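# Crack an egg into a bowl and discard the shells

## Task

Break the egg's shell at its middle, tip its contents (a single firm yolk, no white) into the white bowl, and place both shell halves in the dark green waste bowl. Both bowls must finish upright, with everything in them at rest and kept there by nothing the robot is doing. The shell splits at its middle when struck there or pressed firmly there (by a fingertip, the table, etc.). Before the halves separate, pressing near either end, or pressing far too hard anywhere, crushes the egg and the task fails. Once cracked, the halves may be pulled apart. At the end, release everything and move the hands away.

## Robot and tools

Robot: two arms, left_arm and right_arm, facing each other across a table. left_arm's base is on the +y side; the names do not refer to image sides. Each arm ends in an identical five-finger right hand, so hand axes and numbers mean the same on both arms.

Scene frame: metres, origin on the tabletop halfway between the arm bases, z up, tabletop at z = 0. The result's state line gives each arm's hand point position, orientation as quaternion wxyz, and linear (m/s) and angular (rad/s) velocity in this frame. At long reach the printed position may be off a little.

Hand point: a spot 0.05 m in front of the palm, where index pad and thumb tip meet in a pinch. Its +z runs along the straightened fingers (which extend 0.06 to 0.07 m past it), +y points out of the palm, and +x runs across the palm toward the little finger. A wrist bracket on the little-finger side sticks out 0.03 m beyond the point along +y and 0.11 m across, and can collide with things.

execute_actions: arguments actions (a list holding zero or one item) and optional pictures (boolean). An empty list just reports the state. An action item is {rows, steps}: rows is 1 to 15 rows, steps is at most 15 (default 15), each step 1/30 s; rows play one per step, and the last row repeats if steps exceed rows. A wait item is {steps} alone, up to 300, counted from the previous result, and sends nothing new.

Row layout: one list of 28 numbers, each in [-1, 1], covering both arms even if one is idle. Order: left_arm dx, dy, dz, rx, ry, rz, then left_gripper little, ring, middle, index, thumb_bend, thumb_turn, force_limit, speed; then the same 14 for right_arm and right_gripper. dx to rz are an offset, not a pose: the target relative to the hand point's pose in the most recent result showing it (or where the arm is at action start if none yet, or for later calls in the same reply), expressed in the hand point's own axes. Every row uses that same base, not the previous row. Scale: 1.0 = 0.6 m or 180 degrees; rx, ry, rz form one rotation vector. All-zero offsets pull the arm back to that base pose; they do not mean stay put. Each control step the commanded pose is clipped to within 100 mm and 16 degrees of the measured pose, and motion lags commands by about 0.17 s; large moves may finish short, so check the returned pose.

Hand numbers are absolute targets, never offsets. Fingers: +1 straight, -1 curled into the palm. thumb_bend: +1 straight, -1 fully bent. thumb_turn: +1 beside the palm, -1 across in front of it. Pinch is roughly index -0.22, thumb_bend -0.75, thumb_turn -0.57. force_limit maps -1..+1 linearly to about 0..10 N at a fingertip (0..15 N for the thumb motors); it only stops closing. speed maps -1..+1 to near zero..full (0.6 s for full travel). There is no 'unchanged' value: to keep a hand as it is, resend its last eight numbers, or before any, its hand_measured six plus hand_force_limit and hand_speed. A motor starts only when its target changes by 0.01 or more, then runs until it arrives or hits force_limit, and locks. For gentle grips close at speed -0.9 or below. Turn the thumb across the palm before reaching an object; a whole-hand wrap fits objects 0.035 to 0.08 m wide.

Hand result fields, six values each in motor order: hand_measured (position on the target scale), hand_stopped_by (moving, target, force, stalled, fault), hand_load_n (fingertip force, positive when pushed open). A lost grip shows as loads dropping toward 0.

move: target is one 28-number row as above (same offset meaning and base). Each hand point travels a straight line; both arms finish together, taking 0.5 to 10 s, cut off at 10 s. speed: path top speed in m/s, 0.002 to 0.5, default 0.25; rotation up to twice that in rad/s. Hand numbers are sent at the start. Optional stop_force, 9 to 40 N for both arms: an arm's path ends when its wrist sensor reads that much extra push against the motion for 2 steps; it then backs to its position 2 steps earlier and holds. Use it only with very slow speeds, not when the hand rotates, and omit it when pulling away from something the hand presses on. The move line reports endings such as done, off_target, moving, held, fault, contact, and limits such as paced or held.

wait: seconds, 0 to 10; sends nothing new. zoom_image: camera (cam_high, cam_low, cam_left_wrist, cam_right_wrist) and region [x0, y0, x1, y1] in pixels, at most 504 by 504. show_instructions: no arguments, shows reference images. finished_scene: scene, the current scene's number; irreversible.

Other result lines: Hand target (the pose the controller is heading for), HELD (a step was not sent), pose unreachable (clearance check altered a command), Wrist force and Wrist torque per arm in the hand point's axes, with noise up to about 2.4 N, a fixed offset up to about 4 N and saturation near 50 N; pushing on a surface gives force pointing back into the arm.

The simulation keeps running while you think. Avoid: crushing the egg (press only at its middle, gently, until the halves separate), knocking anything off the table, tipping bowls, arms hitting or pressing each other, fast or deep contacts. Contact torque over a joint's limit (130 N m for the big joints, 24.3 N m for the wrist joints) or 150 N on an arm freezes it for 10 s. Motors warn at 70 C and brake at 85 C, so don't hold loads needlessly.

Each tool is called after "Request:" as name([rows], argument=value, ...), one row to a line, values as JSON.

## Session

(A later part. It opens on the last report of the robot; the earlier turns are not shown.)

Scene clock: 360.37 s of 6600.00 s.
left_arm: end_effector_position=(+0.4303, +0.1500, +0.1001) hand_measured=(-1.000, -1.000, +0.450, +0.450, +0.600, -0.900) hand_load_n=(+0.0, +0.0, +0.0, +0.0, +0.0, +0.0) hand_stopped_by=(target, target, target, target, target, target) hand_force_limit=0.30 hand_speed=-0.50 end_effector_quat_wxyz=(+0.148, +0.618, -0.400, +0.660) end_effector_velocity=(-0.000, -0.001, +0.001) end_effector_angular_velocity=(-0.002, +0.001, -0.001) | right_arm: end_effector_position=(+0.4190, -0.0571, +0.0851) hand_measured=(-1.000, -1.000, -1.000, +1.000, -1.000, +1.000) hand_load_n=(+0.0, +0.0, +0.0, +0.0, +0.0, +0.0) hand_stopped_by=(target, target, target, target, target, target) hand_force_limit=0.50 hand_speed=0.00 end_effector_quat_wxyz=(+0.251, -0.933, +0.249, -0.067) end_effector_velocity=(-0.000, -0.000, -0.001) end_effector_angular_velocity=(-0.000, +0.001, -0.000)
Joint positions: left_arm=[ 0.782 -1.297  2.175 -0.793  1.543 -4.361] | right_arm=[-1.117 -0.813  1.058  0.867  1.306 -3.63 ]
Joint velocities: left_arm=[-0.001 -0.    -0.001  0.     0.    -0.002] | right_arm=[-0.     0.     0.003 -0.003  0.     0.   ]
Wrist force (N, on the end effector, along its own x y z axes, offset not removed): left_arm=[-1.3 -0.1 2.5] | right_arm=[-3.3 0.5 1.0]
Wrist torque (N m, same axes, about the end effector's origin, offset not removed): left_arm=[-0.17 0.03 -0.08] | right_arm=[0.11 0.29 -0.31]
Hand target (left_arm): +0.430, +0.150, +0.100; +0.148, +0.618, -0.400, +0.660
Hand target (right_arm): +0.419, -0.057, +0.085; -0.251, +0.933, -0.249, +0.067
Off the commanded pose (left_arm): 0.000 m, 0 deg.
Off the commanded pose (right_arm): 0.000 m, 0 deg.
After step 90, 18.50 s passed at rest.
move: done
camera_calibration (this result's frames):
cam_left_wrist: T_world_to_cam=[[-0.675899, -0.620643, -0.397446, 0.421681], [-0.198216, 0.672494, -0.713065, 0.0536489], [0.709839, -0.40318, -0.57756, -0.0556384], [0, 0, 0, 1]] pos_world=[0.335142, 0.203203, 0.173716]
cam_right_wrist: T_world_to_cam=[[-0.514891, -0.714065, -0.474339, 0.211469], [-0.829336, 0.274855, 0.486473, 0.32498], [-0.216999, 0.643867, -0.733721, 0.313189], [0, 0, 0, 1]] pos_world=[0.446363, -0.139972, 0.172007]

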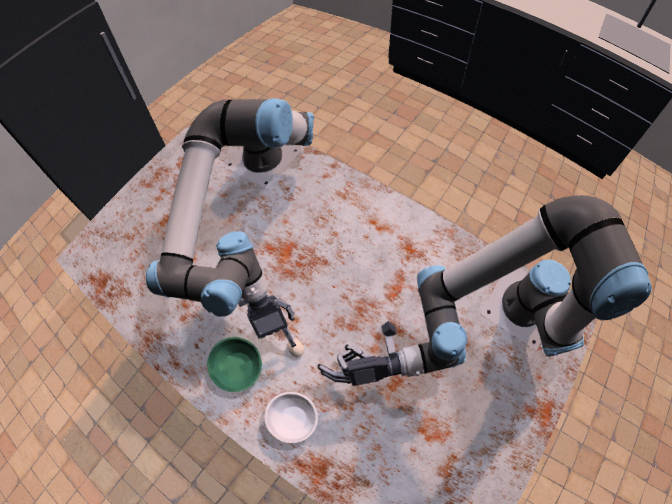

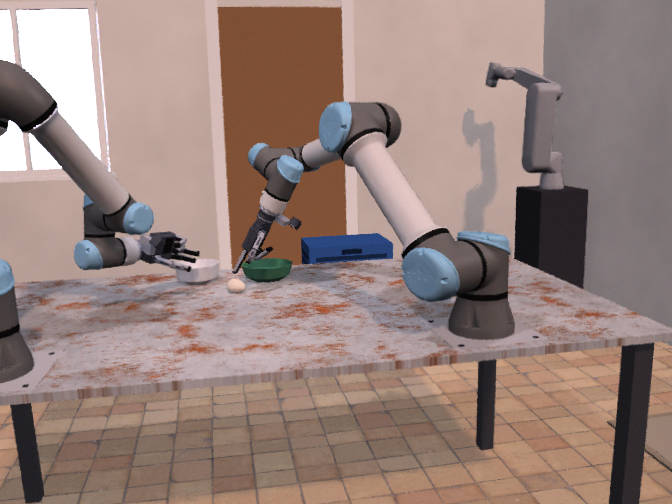

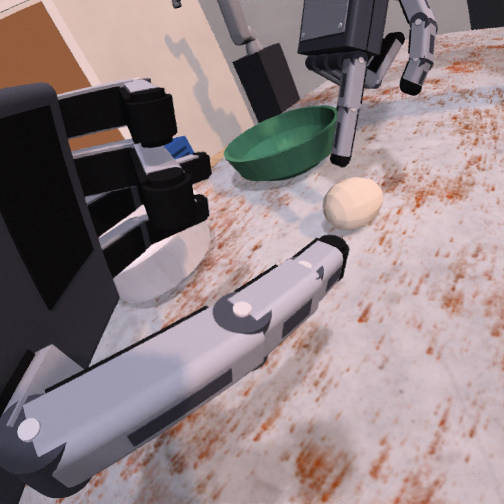

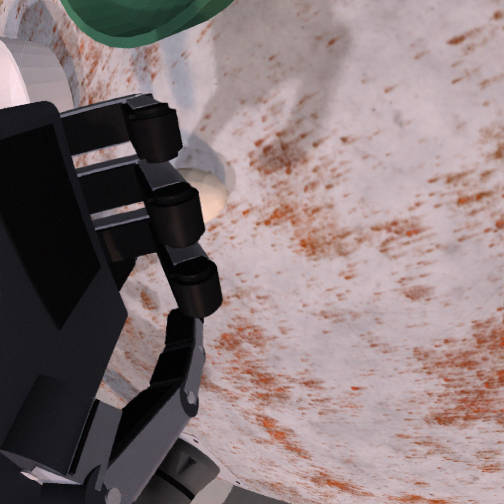

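Request:
move(target=[0,0,0,0,0,0,-1,-1,0.45,0.45,0.6,-0.9,0.3,-0.5, 0,0.010,0.0173,0,0,0,-1,-1,-1,1,-1,1,0.5,0], speed=0.02, stop_force=9)

Request:
move(target=[0,0,0,0,0,0,-1,-1,0.45,0.45,0.6,-0.9,0.3,-0.5, 0,0.010,0.0173,0,0,0,-1,-1,-1,1,-1,1,0.5,0], speed=0.003, stop_force=40)

Scene clock: 383.90 s of 6600.00 s.
left_arm: end_effector_position=(+0.4303, +0.1499, +0.1001) hand_measured=(-1.000, -1.000, +0.450, +0.450, +0.600, -0.900) hand_load_n=(+0.0, +0.0, +0.0, +0.0, +0.0, +0.0) hand_stopped_by=(target, target, target, target, target, target) hand_force_limit=0.30 hand_speed=-0.50 end_effector_quat_wxyz=(+0.148, +0.618, -0.400, +0.660) end_effector_velocity=(+0.000, -0.000, +0.000) end_effector_angular_velocity=(-0.000, -0.000, +0.000) | right_arm: end_effector_position=(+0.4191, -0.0570, +0.0733) hand_measured=(-1.000, -1.000, -1.000, +1.000, -1.000, +1.000) hand_load_n=(+0.0, +0.0, +0.0, +0.0, +0.0, +0.0) hand_stopped_by=(target, target, target, target, target, target) hand_force_limit=0.50 hand_speed=0.00 end_effector_quat_wxyz=(+0.251, -0.933, +0.249, -0.067) end_effector_velocity=(-0.000, -0.000, -0.003) end_effector_angular_velocity=(-0.001, +0.002, +0.000)
Joint positions: left_arm=[ 0.782 -1.297  2.175 -0.793  1.543 -4.361] | right_arm=[-1.117 -0.805  1.075  0.842  1.306 -3.63 ]
Joint velocities: left_arm=[-0.    -0.    -0.001  0.    -0.    -0.   ] | right_arm=[-0.     0.002  0.003 -0.004 -0.    -0.   ]
Wrist force (N, on the end effector, along its own x y z axes, offset not removed): left_arm=[-0.9 -0.3 -1.2] | right_arm=[-2.8 0.2 0.2]
Wrist torque (N m, same axes, about the end effector's origin, offset not removed): left_arm=[0.05 -0.09 -0.18] | right_arm=[0.10 0.34 -0.25]
Hand target (left_arm): +0.430, +0.150, +0.100; +0.148, +0.618, -0.400, +0.660
Hand target (right_arm): +0.419, -0.057, +0.073; -0.251, +0.933, -0.249, +0.067
Off the commanded pose (left_arm): 0.000 m, 0 deg.
Off the commanded pose (right_arm): 0.000 m, 0 deg.
After step 90, 19.67 s passed at rest.
move: done
camera_calibration (this result's frames):
cam_left_wrist: T_world_to_cam=[[-0.675903, -0.620638, -0.397447, 0.421679], [-0.198208, 0.672495, -0.713067, 0.0536502], [0.709838, -0.403187, -0.577556, -0.0556349], [0, 0, 0, 1]] pos_world=[0.335139, 0.203199, 0.173719]
cam_right_wrist: T_world_to_cam=[[-0.514898, -0.714069, -0.474326, 0.205868], [-0.82933, 0.274862, 0.48648, 0.330746], [-0.217006, 0.64386, -0.733725, 0.304494], [0, 0, 0, 1]] pos_world=[0.446375, -0.139957, 0.160162]

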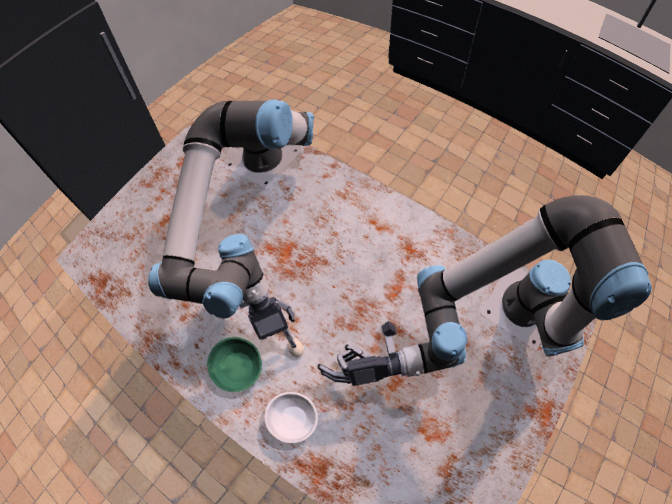

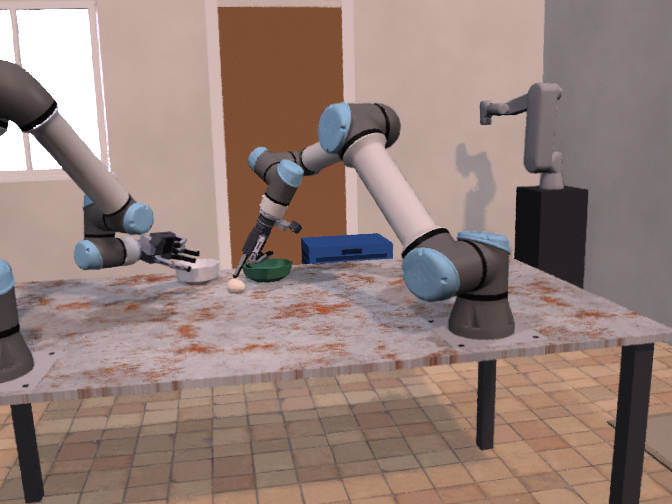

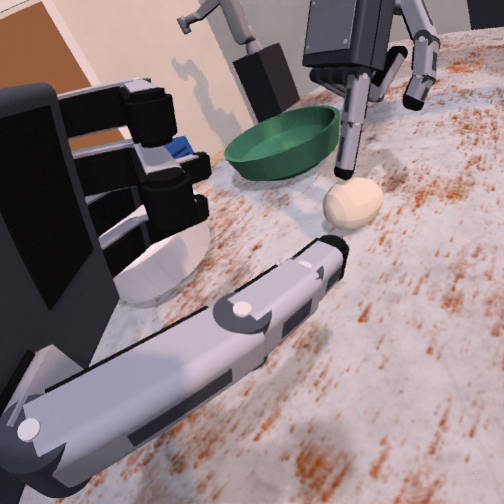

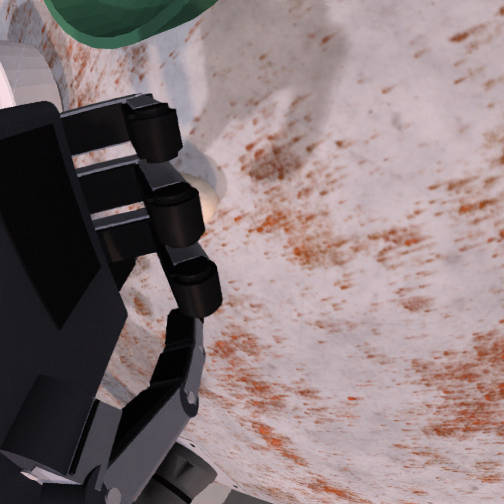

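Scene clock: 386.10 s of 6600.00 s.
left_arm: end_effector_position=(+0.4303, +0.1499, +0.1001) hand_measured=(-1.000, -1.000, +0.450, +0.450, +0.600, -0.900) hand_load_n=(+0.0, +0.0, +0.0, +0.0, +0.0, +0.0) hand_stopped_by=(target, target, target, target, target, target) hand_force_limit=0.30 hand_speed=-0.50 end_effector_quat_wxyz=(+0.148, +0.618, -0.400, +0.660) end_effector_velocity=(+0.000, +0.000, -0.000) end_effector_angular_velocity=(+0.000, +0.001, +0.001) | right_arm: end_effector_position=(+0.4190, -0.0571, +0.0677) hand_measured=(-1.000, -1.000, -1.000, +1.000, -1.000, +1.000) hand_load_n=(+0.0, +0.0, +0.0, +2.0, +0.0, +0.0) hand_stopped_by=(target, target, target, target, target, target) hand_force_limit=0.50 hand_speed=0.00 end_effector_quat_wxyz=(+0.251, -0.933, +0.249, -0.067) end_effector_velocity=(+0.000, -0.000, +0.002) end_effector_angular_velocity=(+0.001, -0.002, +0.001)
Joint positions: left_arm=[ 0.782 -1.297  2.175 -0.793  1.543 -4.361] | right_arm=[-1.117 -0.801  1.083  0.83   1.306 -3.63 ]
Joint velocities: left_arm=[ 0.001  0.    -0.     0.001 -0.    -0.   ] | right_arm=[-0.    -0.002 -0.001  0.001  0.    -0.001]
Wrist force (N, on the end effector, along its own x y z axes, offset not removed): left_arm=[-0.4 0.8 2.6] | right_arm=[-2.3 -14.9 -35.4]
Wrist torque (N m, same axes, about the end effector's origin, offset not removed): left_arm=[-0.04 -0.16 -0.06] | right_arm=[3.34 0.08 -0.06]
Hand target (left_arm): +0.430, +0.150, +0.100; +0.148, +0.618, -0.400, +0.660
Hand target (right_arm): +0.419, -0.057, +0.068; -0.251, +0.933, -0.249, +0.067
Off the commanded pose (left_arm): 0.000 m, 0 deg.
Off the commanded pose (right_arm): 0.006 m, 0 deg.
move: contact (right_arm)
camera_calibration (this result's frames):
cam_left_wrist: T_world_to_cam=[[-0.675903, -0.620638, -0.397447, 0.421679], [-0.198208, 0.672494, -0.713067, 0.0536504], [0.709838, -0.403187, -0.577556, -0.0556348], [0, 0, 0, 1]] pos_world=[0.335139, 0.203199, 0.173719]
cam_right_wrist: T_world_to_cam=[[-0.514999, -0.714118, -0.474143, 0.203177], [-0.829229, 0.274918, 0.486621, 0.33338], [-0.217154, 0.643783, -0.733749, 0.300439], [0, 0, 0, 1]] pos_world=[0.446326, -0.139978, 0.154552]

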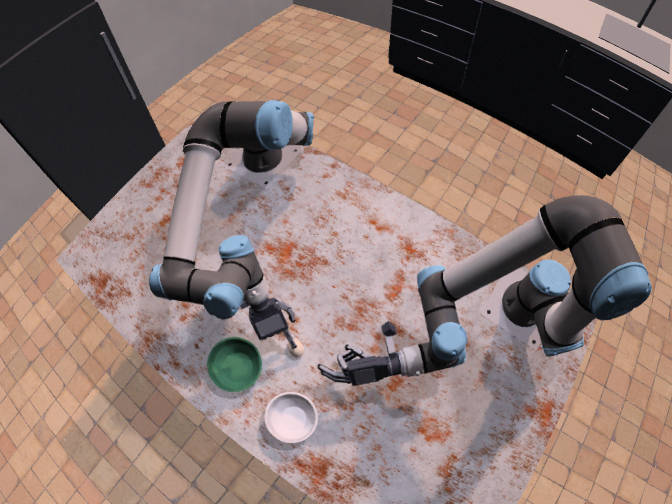

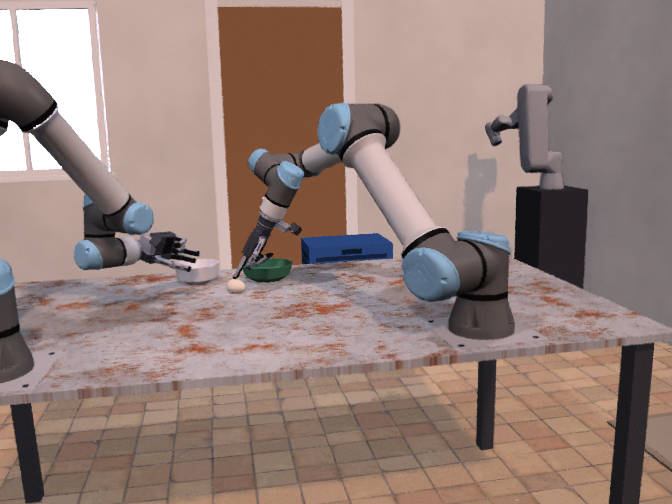

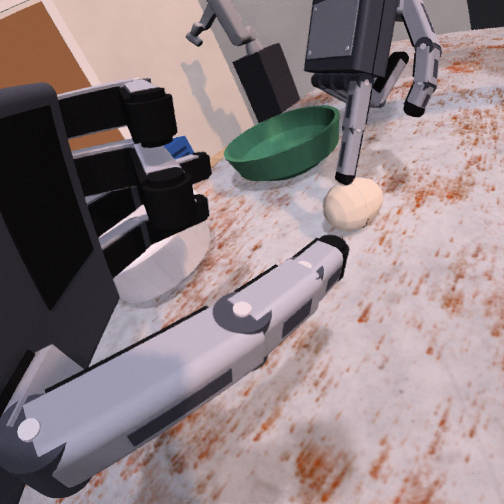

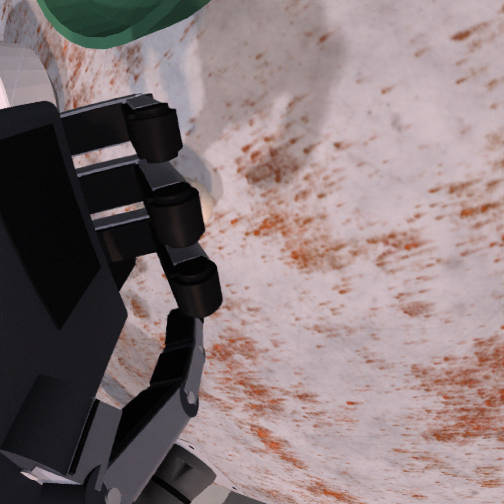

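Request:
zoom_image(camera="cam_left_wrist", region=[300,150,420,250])

Region (300, 150, 420, 250) of cam_left_wrist's 504x504 image, scaled by 4.200, with more detail than that image has.

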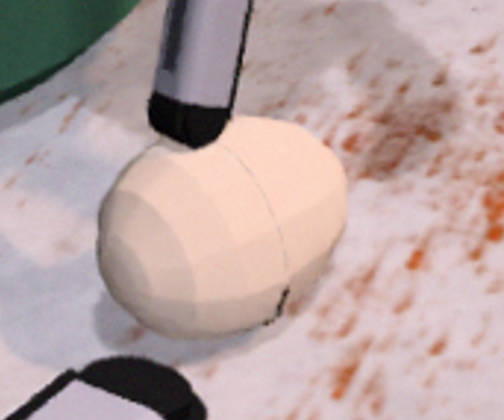

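Request:
move(target=[0,0,0,0,0,0,-1,-1,0.45,0.45,0.6,-0.9,0.3,-0.5, 0,-0.025,-0.0433,0,0,0,-1,-1,-1,1,-1,1,0.5,0], speed=0.02)

Request:
zoom_image(camera="cam_left_wrist", region=[300,150,420,250])

Scene clock: 393.93 s of 6600.00 s.
left_arm: end_effector_position=(+0.4303, +0.1499, +0.1001) hand_measured=(-1.000, -1.000, +0.450, +0.450, +0.600, -0.900) hand_load_n=(+0.0, +0.0, +0.0, +0.0, +0.0, +0.0) hand_stopped_by=(target, target, target, target, target, target) hand_force_limit=0.30 hand_speed=-0.50 end_effector_quat_wxyz=(+0.148, +0.618, -0.400, +0.660) end_effector_velocity=(-0.001, -0.000, -0.000) end_effector_angular_velocity=(+0.001, +0.001, -0.001) | right_arm: end_effector_position=(+0.4189, -0.0571, +0.0976) hand_measured=(-1.000, -1.000, -1.000, +1.000, -1.000, +1.000) hand_load_n=(+0.0, +0.0, +0.0, +0.0, +0.0, +0.0) hand_stopped_by=(target, target, target, target, target, target) hand_force_limit=0.50 hand_speed=0.00 end_effector_quat_wxyz=(+0.251, -0.933, +0.249, -0.067) end_effector_velocity=(-0.000, -0.000, +0.001) end_effector_angular_velocity=(-0.001, +0.001, -0.000)
Joint positions: left_arm=[ 0.782 -1.297  2.175 -0.793  1.543 -4.361] | right_arm=[-1.117 -0.821  1.04   0.894  1.306 -3.63 ]
Joint velocities: left_arm=[-0.001 -0.     0.     0.001 -0.     0.   ] | right_arm=[ 0.    -0.001 -0.001  0.003  0.     0.   ]
Wrist force (N, on the end effector, along its own x y z axes, offset not removed): left_arm=[1.9 -0.4 1.2] | right_arm=[-1.7 0.9 0.3]
Wrist torque (N m, same axes, about the end effector's origin, offset not removed): left_arm=[-0.18 -0.56 0.01] | right_arm=[0.26 0.17 -0.14]
Hand target (left_arm): +0.430, +0.150, +0.100; +0.148, +0.618, -0.400, +0.660
Hand target (right_arm): +0.419, -0.057, +0.098; -0.251, +0.933, -0.249, +0.067
Off the commanded pose (left_arm): 0.000 m, 0 deg.
Off the commanded pose (right_arm): 0.000 m, 0 deg.
After step 90, 3.07 s passed at rest.
move: done
camera_calibration (this result's frames):
cam_left_wrist: T_world_to_cam=[[-0.675903, -0.620638, -0.397447, 0.421679], [-0.198208, 0.672495, -0.713067, 0.0536503], [0.709838, -0.403187, -0.577556, -0.0556349], [0, 0, 0, 1]] pos_world=[0.335139, 0.203199, 0.173719]
cam_right_wrist: T_world_to_cam=[[-0.514969, -0.714137, -0.474146, 0.217288], [-0.829245, 0.274896, 0.486605, 0.318809], [-0.217162, 0.64377, -0.733758, 0.322382], [0, 0, 0, 1]] pos_world=[0.446276, -0.140006, 0.184443]

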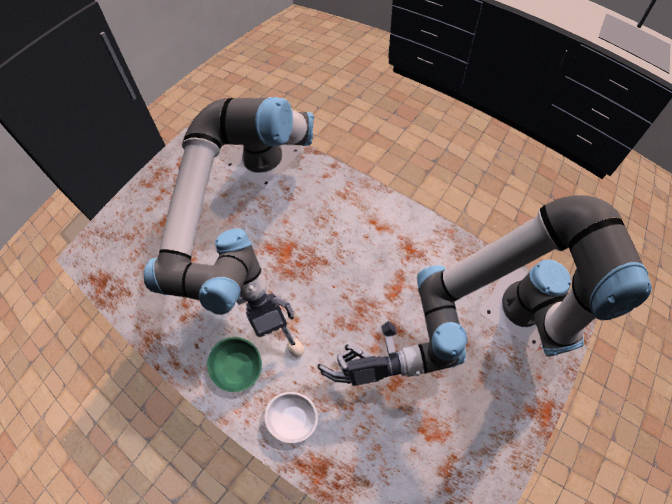

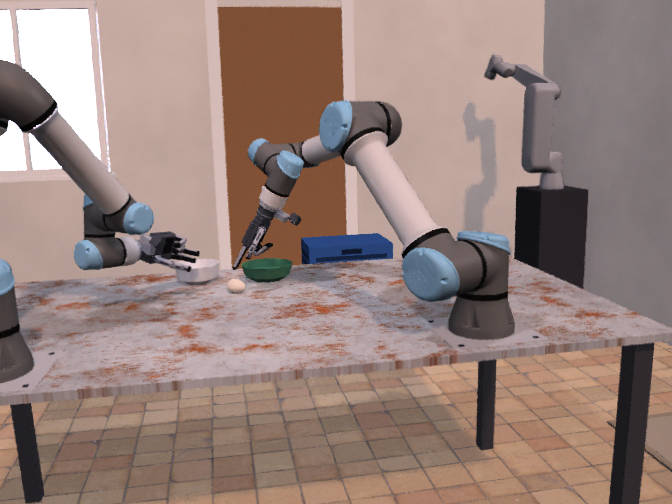

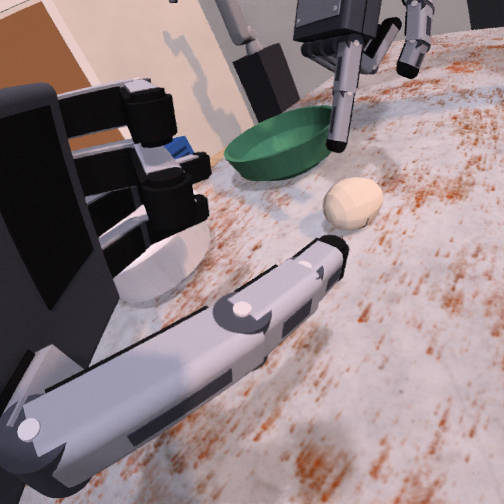

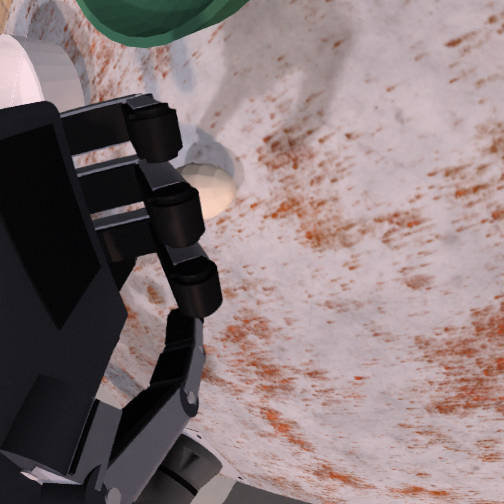

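Region (300, 150, 420, 250) of cam_left_wrist's 504x504 image, scaled by 4.200, with more detail than that image has.

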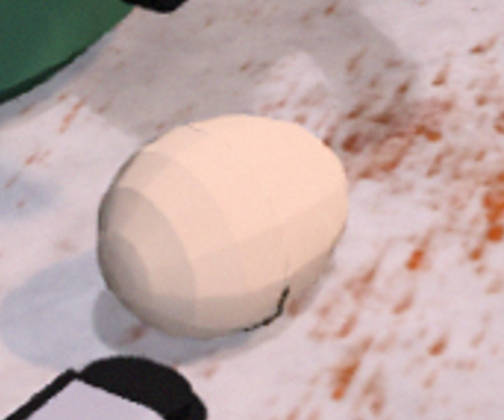

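Request:
move(target=[-0.1021,0.0440,0.1500,0,0,0,-1,-1,0.45,0.45,0.5,-0.9,0.3,-0.5, 0.2555,-0.2248,-0.0672,0.138,-0.060,0.742,-1,-1,0.45,0.45,0.5,-0.9,0.3,0], speed=0.2)

Scene clock: 448.63 s of 6600.00 s.
left_arm: end_effector_position=(+0.4867, +0.0875, +0.0261) hand_measured=(-1.000, -1.000, +0.450, +0.450, +0.500, -0.900) hand_load_n=(+0.0, +0.0, +0.0, +0.0, +0.0, +0.0) hand_stopped_by=(target, target, target, target, target, target) hand_force_limit=0.30 hand_speed=-0.50 end_effector_quat_wxyz=(+0.148, +0.618, -0.400, +0.660) end_effector_velocity=(+0.001, +0.001, -0.000) end_effector_angular_velocity=(-0.000, -0.001, +0.002) | right_arm: end_effector_position=(+0.5999, -0.0497, +0.2000) hand_measured=(-1.000, -1.000, +0.450, +0.450, +0.500, -0.900) hand_load_n=(+0.0, +0.0, +0.0, +0.0, +0.0, +0.0) hand_stopped_by=(target, target, target, target, target, target) hand_force_limit=0.30 hand_speed=0.00 end_effector_quat_wxyz=(+0.330, -0.083, +0.912, +0.230) end_effector_velocity=(+0.001, +0.000, +0.002) end_effector_angular_velocity=(+0.004, -0.000, -0.006)
Joint positions: left_arm=[ 0.78  -1.002  1.976 -0.89   1.54  -4.362] | right_arm=[-1.284 -0.918  1.18   0.515  1.303 -1.309]
Joint velocities: left_arm=[ 0.002  0.001  0.    -0.002 -0.     0.   ] | right_arm=[ 0.001 -0.001 -0.002 -0.     0.003  0.008]
Wrist force (N, on the end effector, along its own x y z axes, offset not removed): left_arm=[-0.4 -0.4 0.9] | right_arm=[-1.5 0.7 0.8]
Wrist torque (N m, same axes, about the end effector's origin, offset not removed): left_arm=[-0.04 -0.09 -0.09] | right_arm=[0.18 0.12 -0.22]
Hand target (left_arm): +0.487, +0.087, +0.026; +0.148, +0.618, -0.400, +0.660
Hand target (right_arm): +0.600, -0.050, +0.200; +0.330, -0.083, +0.912, +0.230
Off the commanded pose (left_arm): 0.000 m, 0 deg.
Off the commanded pose (right_arm): 0.000 m, 0 deg.
After step 90, 45.33 s passed at rest.
move: done
camera_calibration (this result's frames):
cam_left_wrist: T_world_to_cam=[[-0.675899, -0.620642, -0.397447, 0.391587], [-0.19821, 0.672493, -0.713068, 0.0540438], [0.70984, -0.403185, -0.577555, -0.163572], [0, 0, 0, 1]] pos_world=[0.391496, 0.140741, 0.0997001]
cam_right_wrist: T_world_to_cam=[[-0.249414, 0.863092, 0.439163, 0.100783], [0.398022, -0.322055, 0.858987, -0.423423], [0.88282, 0.38904, -0.263205, -0.334567], [0, 0, 0, 1]] pos_world=[0.489031, -0.093191, 0.231395]

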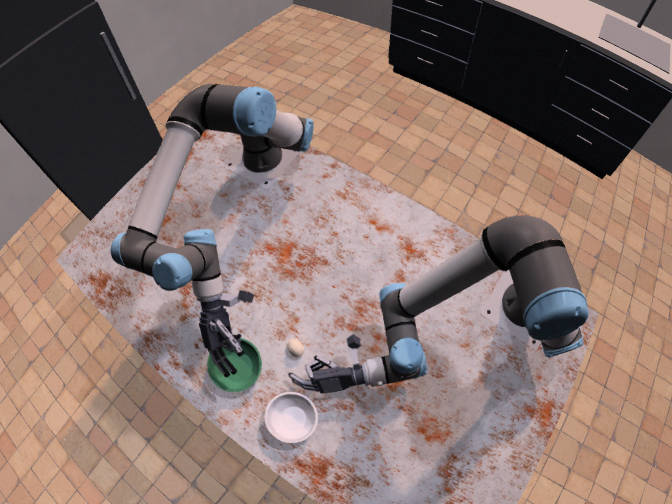

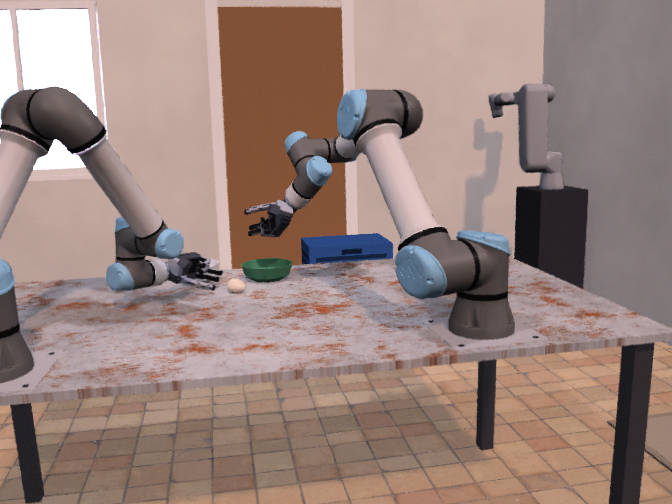

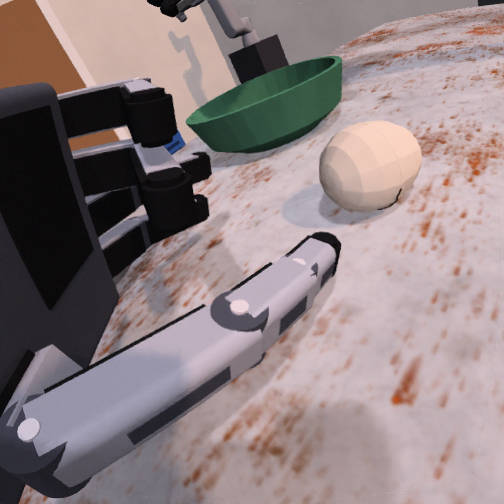

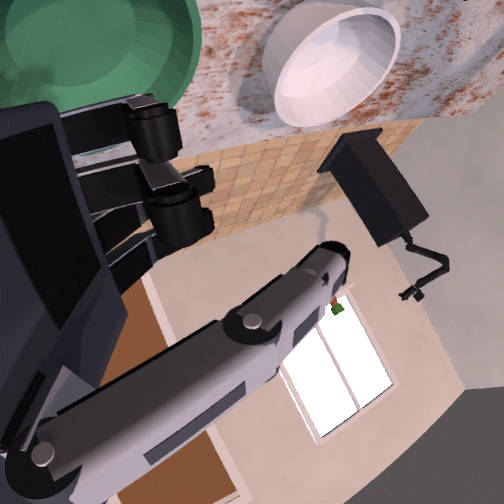

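Request:
move(target=[0.0188,0.0669,0.0340,0,0,0,-1,-1,0.45,0.45,0.5,-0.9,0.3,-0.5, 0,0,0,0,0,0,-1,-1,0.45,0.45,0.5,-0.9,0.3,0], speed=0.03, stop_force=9)

Scene clock: 459.70 s of 6600.00 s.
left_arm: end_effector_position=(+0.4711, +0.0441, +0.0211) hand_measured=(-1.000, -1.000, +0.450, +0.450, +0.500, -0.900) hand_load_n=(+0.0, +0.0, +0.0, +0.0, +0.0, +0.0) hand_stopped_by=(target, target, target, target, target, target) hand_force_limit=0.30 hand_speed=-0.50 end_effector_quat_wxyz=(+0.148, +0.618, -0.400, +0.660) end_effector_velocity=(+0.001, +0.000, -0.000) end_effector_angular_velocity=(+0.001, -0.000, +0.003) | right_arm: end_effector_position=(+0.5999, -0.0497, +0.2000) hand_measured=(-1.000, -1.000, +0.450, +0.450, +0.500, -0.900) hand_load_n=(+0.0, +0.0, +0.0, +0.0, +0.0, +0.0) hand_stopped_by=(target, target, target, target, target, target) hand_force_limit=0.30 hand_speed=0.00 end_effector_quat_wxyz=(+0.330, -0.083, +0.912, +0.230) end_effector_velocity=(-0.000, -0.000, -0.001) end_effector_angular_velocity=(-0.001, +0.001, +0.000)
Joint positions: left_arm=[ 0.691 -0.975  1.944 -0.884  1.451 -4.369] | right_arm=[-1.284 -0.918  1.18   0.515  1.303 -1.309]
Joint velocities: left_arm=[ 0.001  0.001 -0.002  0.001 -0.002  0.001] | right_arm=[-0.     0.001  0.     0.    -0.    -0.   ]
Wrist force (N, on the end effector, along its own x y z axes, offset not removed): left_arm=[0.1 0.1 1.0] | right_arm=[-1.6 1.6 0.1]
Wrist torque (N m, same axes, about the end effector's origin, offset not removed): left_arm=[-0.12 -0.20 -0.10] | right_arm=[0.37 0.21 -0.12]
Hand target (left_arm): +0.471, +0.044, +0.021; +0.148, +0.618, -0.400, +0.660
Hand target (right_arm): +0.600, -0.050, +0.200; +0.330, -0.083, +0.912, +0.230
Off the commanded pose (left_arm): 0.000 m, 0 deg.
Off the commanded pose (right_arm): 0.000 m, 0 deg.
After step 90, 6.20 s passed at rest.
move: done
camera_calibration (this result's frames):
cam_left_wrist: T_world_to_cam=[[-0.675923, -0.620645, -0.397402, 0.35213], [-0.198232, 0.672476, -0.713078, 0.0765427], [0.709811, -0.403208, -0.577573, -0.172854], [0, 0, 0, 1]] pos_world=[0.375879, 0.0973785, 0.0946824]
cam_right_wrist: T_world_to_cam=[[-0.249424, 0.86309, 0.439162, 0.100781], [0.398054, -0.322037, 0.858979, -0.42341], [0.882803, 0.389061, -0.263232, -0.334554], [0, 0, 0, 1]] pos_world=[0.489022, -0.0931753, 0.231375]

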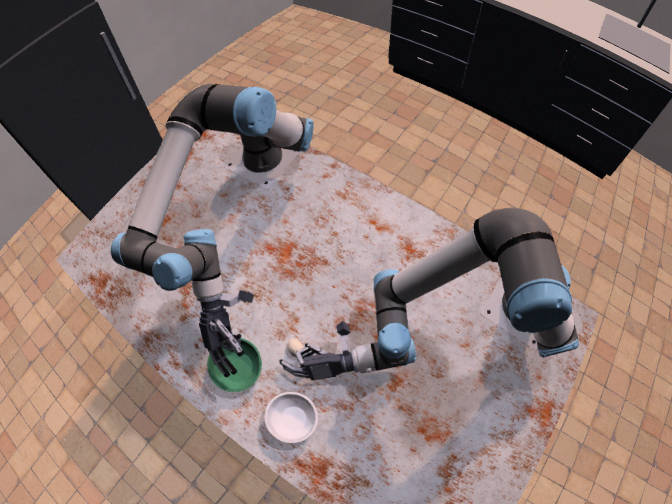

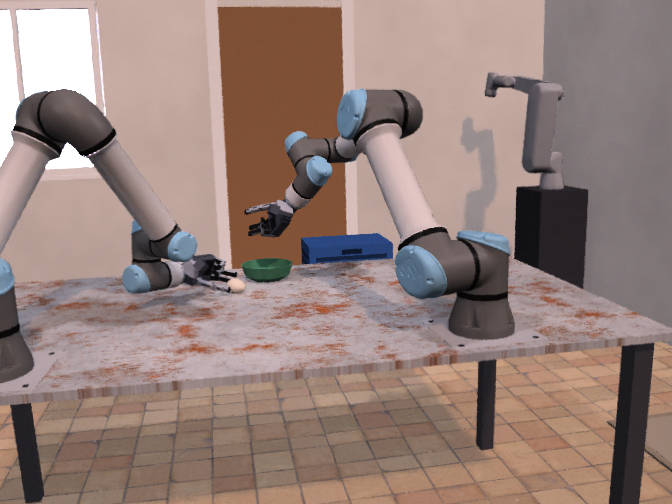

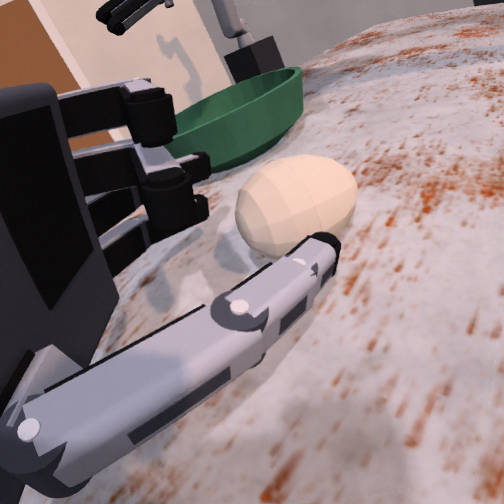

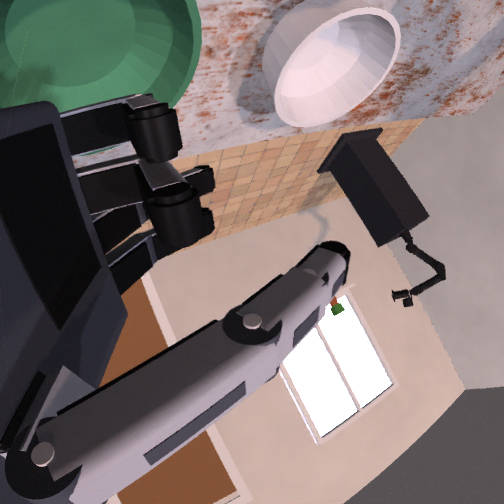

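Request:
zoom_image(camera="cam_left_wrist", region=[180,130,380,290])

Region (180, 130, 380, 290) of cam_left_wrist's 504x504 image, scaled by 2.520, with more detail than that image has; it fills the top 403 rows of this view, and the rest is white.

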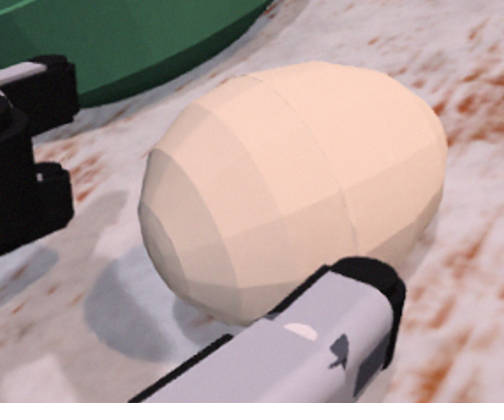

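Request:
move(target=[-0.0033,0.0093,0.0040,0,0,0,-1,-1,0.45,0.45,0.5,-0.9,0.3,-0.5, 0,0,0,0,0,0,-1,-1,0.45,0.45,0.5,-0.9,0.3,0], speed=0.01, stop_force=9)

Request:
zoom_image(camera="cam_left_wrist", region=[180,130,380,290])

Scene clock: 490.67 s of 6600.00 s.
left_arm: end_effector_position=(+0.4693, +0.0395, +0.0172) hand_measured=(-1.000, -1.000, +0.450, +0.450, +0.500, -0.900) hand_load_n=(+0.0, +0.0, +0.0, +0.0, +0.0, +0.0) hand_stopped_by=(target, target, target, target, target, target) hand_force_limit=0.30 hand_speed=-0.50 end_effector_quat_wxyz=(+0.148, +0.618, -0.400, +0.660) end_effector_velocity=(+0.001, -0.001, -0.000) end_effector_angular_velocity=(-0.002, -0.002, +0.002) | right_arm: end_effector_position=(+0.5999, -0.0497, +0.2000) hand_measured=(-1.000, -1.000, +0.450, +0.450, +0.500, -0.900) hand_load_n=(+0.0, +0.0, +0.0, +0.0, +0.0, +0.0) hand_stopped_by=(target, target, target, target, target, target) hand_force_limit=0.30 hand_speed=0.00 end_effector_quat_wxyz=(+0.330, -0.083, +0.912, +0.230) end_effector_velocity=(+0.000, -0.000, -0.001) end_effector_angular_velocity=(-0.001, +0.000, +0.000)
Joint positions: left_arm=[ 0.681 -0.965  1.941 -0.89   1.442 -4.37 ] | right_arm=[-1.284 -0.918  1.18   0.515  1.303 -1.309]
Joint velocities: left_arm=[-0.     0.002 -0.002 -0.003 -0.002  0.   ] | right_arm=[-0.     0.001 -0.     0.     0.    -0.   ]
Wrist force (N, on the end effector, along its own x y z axes, offset not removed): left_arm=[-0.5 1.1 -1.1] | right_arm=[-1.8 1.2 -0.5]
Wrist torque (N m, same axes, about the end effector's origin, offset not removed): left_arm=[0.16 -0.04 -0.13] | right_arm=[0.29 0.19 -0.21]
Hand target (left_arm): +0.469, +0.039, +0.017; +0.148, +0.618, -0.400, +0.660
Hand target (right_arm): +0.600, -0.050, +0.200; +0.330, -0.083, +0.912, +0.230
Off the commanded pose (left_arm): 0.000 m, 0 deg.
Off the commanded pose (right_arm): 0.000 m, 0 deg.
After step 90, 27.10 s passed at rest.
move: done
camera_calibration (this result's frames):
cam_left_wrist: T_world_to_cam=[[-0.675931, -0.620639, -0.397397, 0.34653], [-0.198232, 0.672477, -0.713077, 0.076488], [0.709804, -0.403214, -0.577578, -0.175707], [0, 0, 0, 1]] pos_world=[0.37411, 0.0927866, 0.0907674]
cam_right_wrist: T_world_to_cam=[[-0.249414, 0.863092, 0.439163, 0.100783], [0.398022, -0.322055, 0.858987, -0.423423], [0.88282, 0.38904, -0.263205, -0.334567], [0, 0, 0, 1]] pos_world=[0.489031, -0.0931909, 0.231395]

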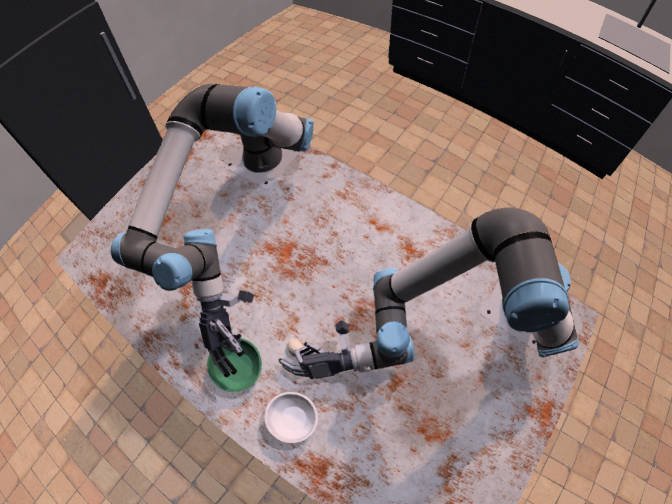

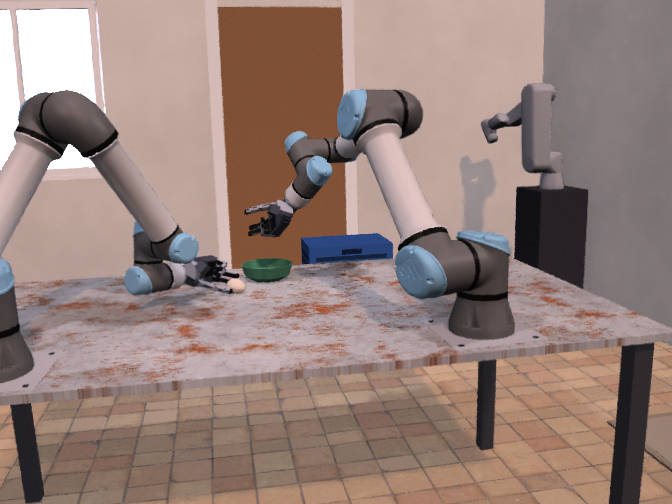

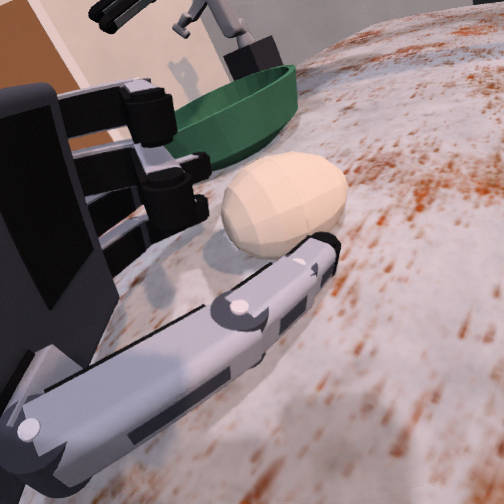

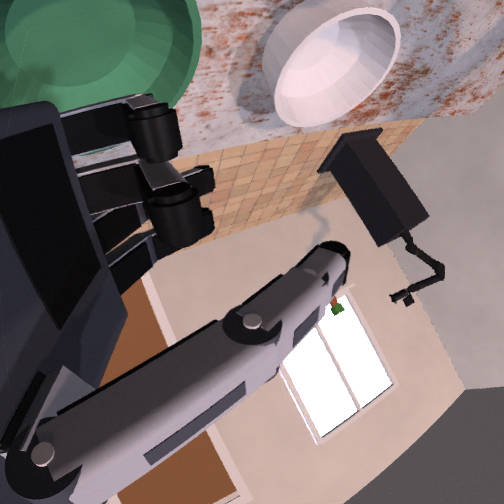

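Region (180, 130, 380, 290) of cam_left_wrist's 504x504 image, scaled by 2.520, with more detail than that image has; it fills the top 403 rows of this view, and the rest is white.

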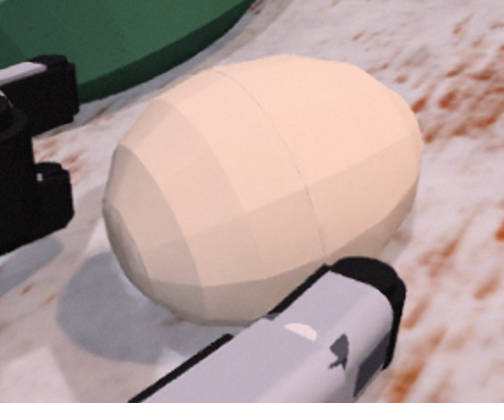

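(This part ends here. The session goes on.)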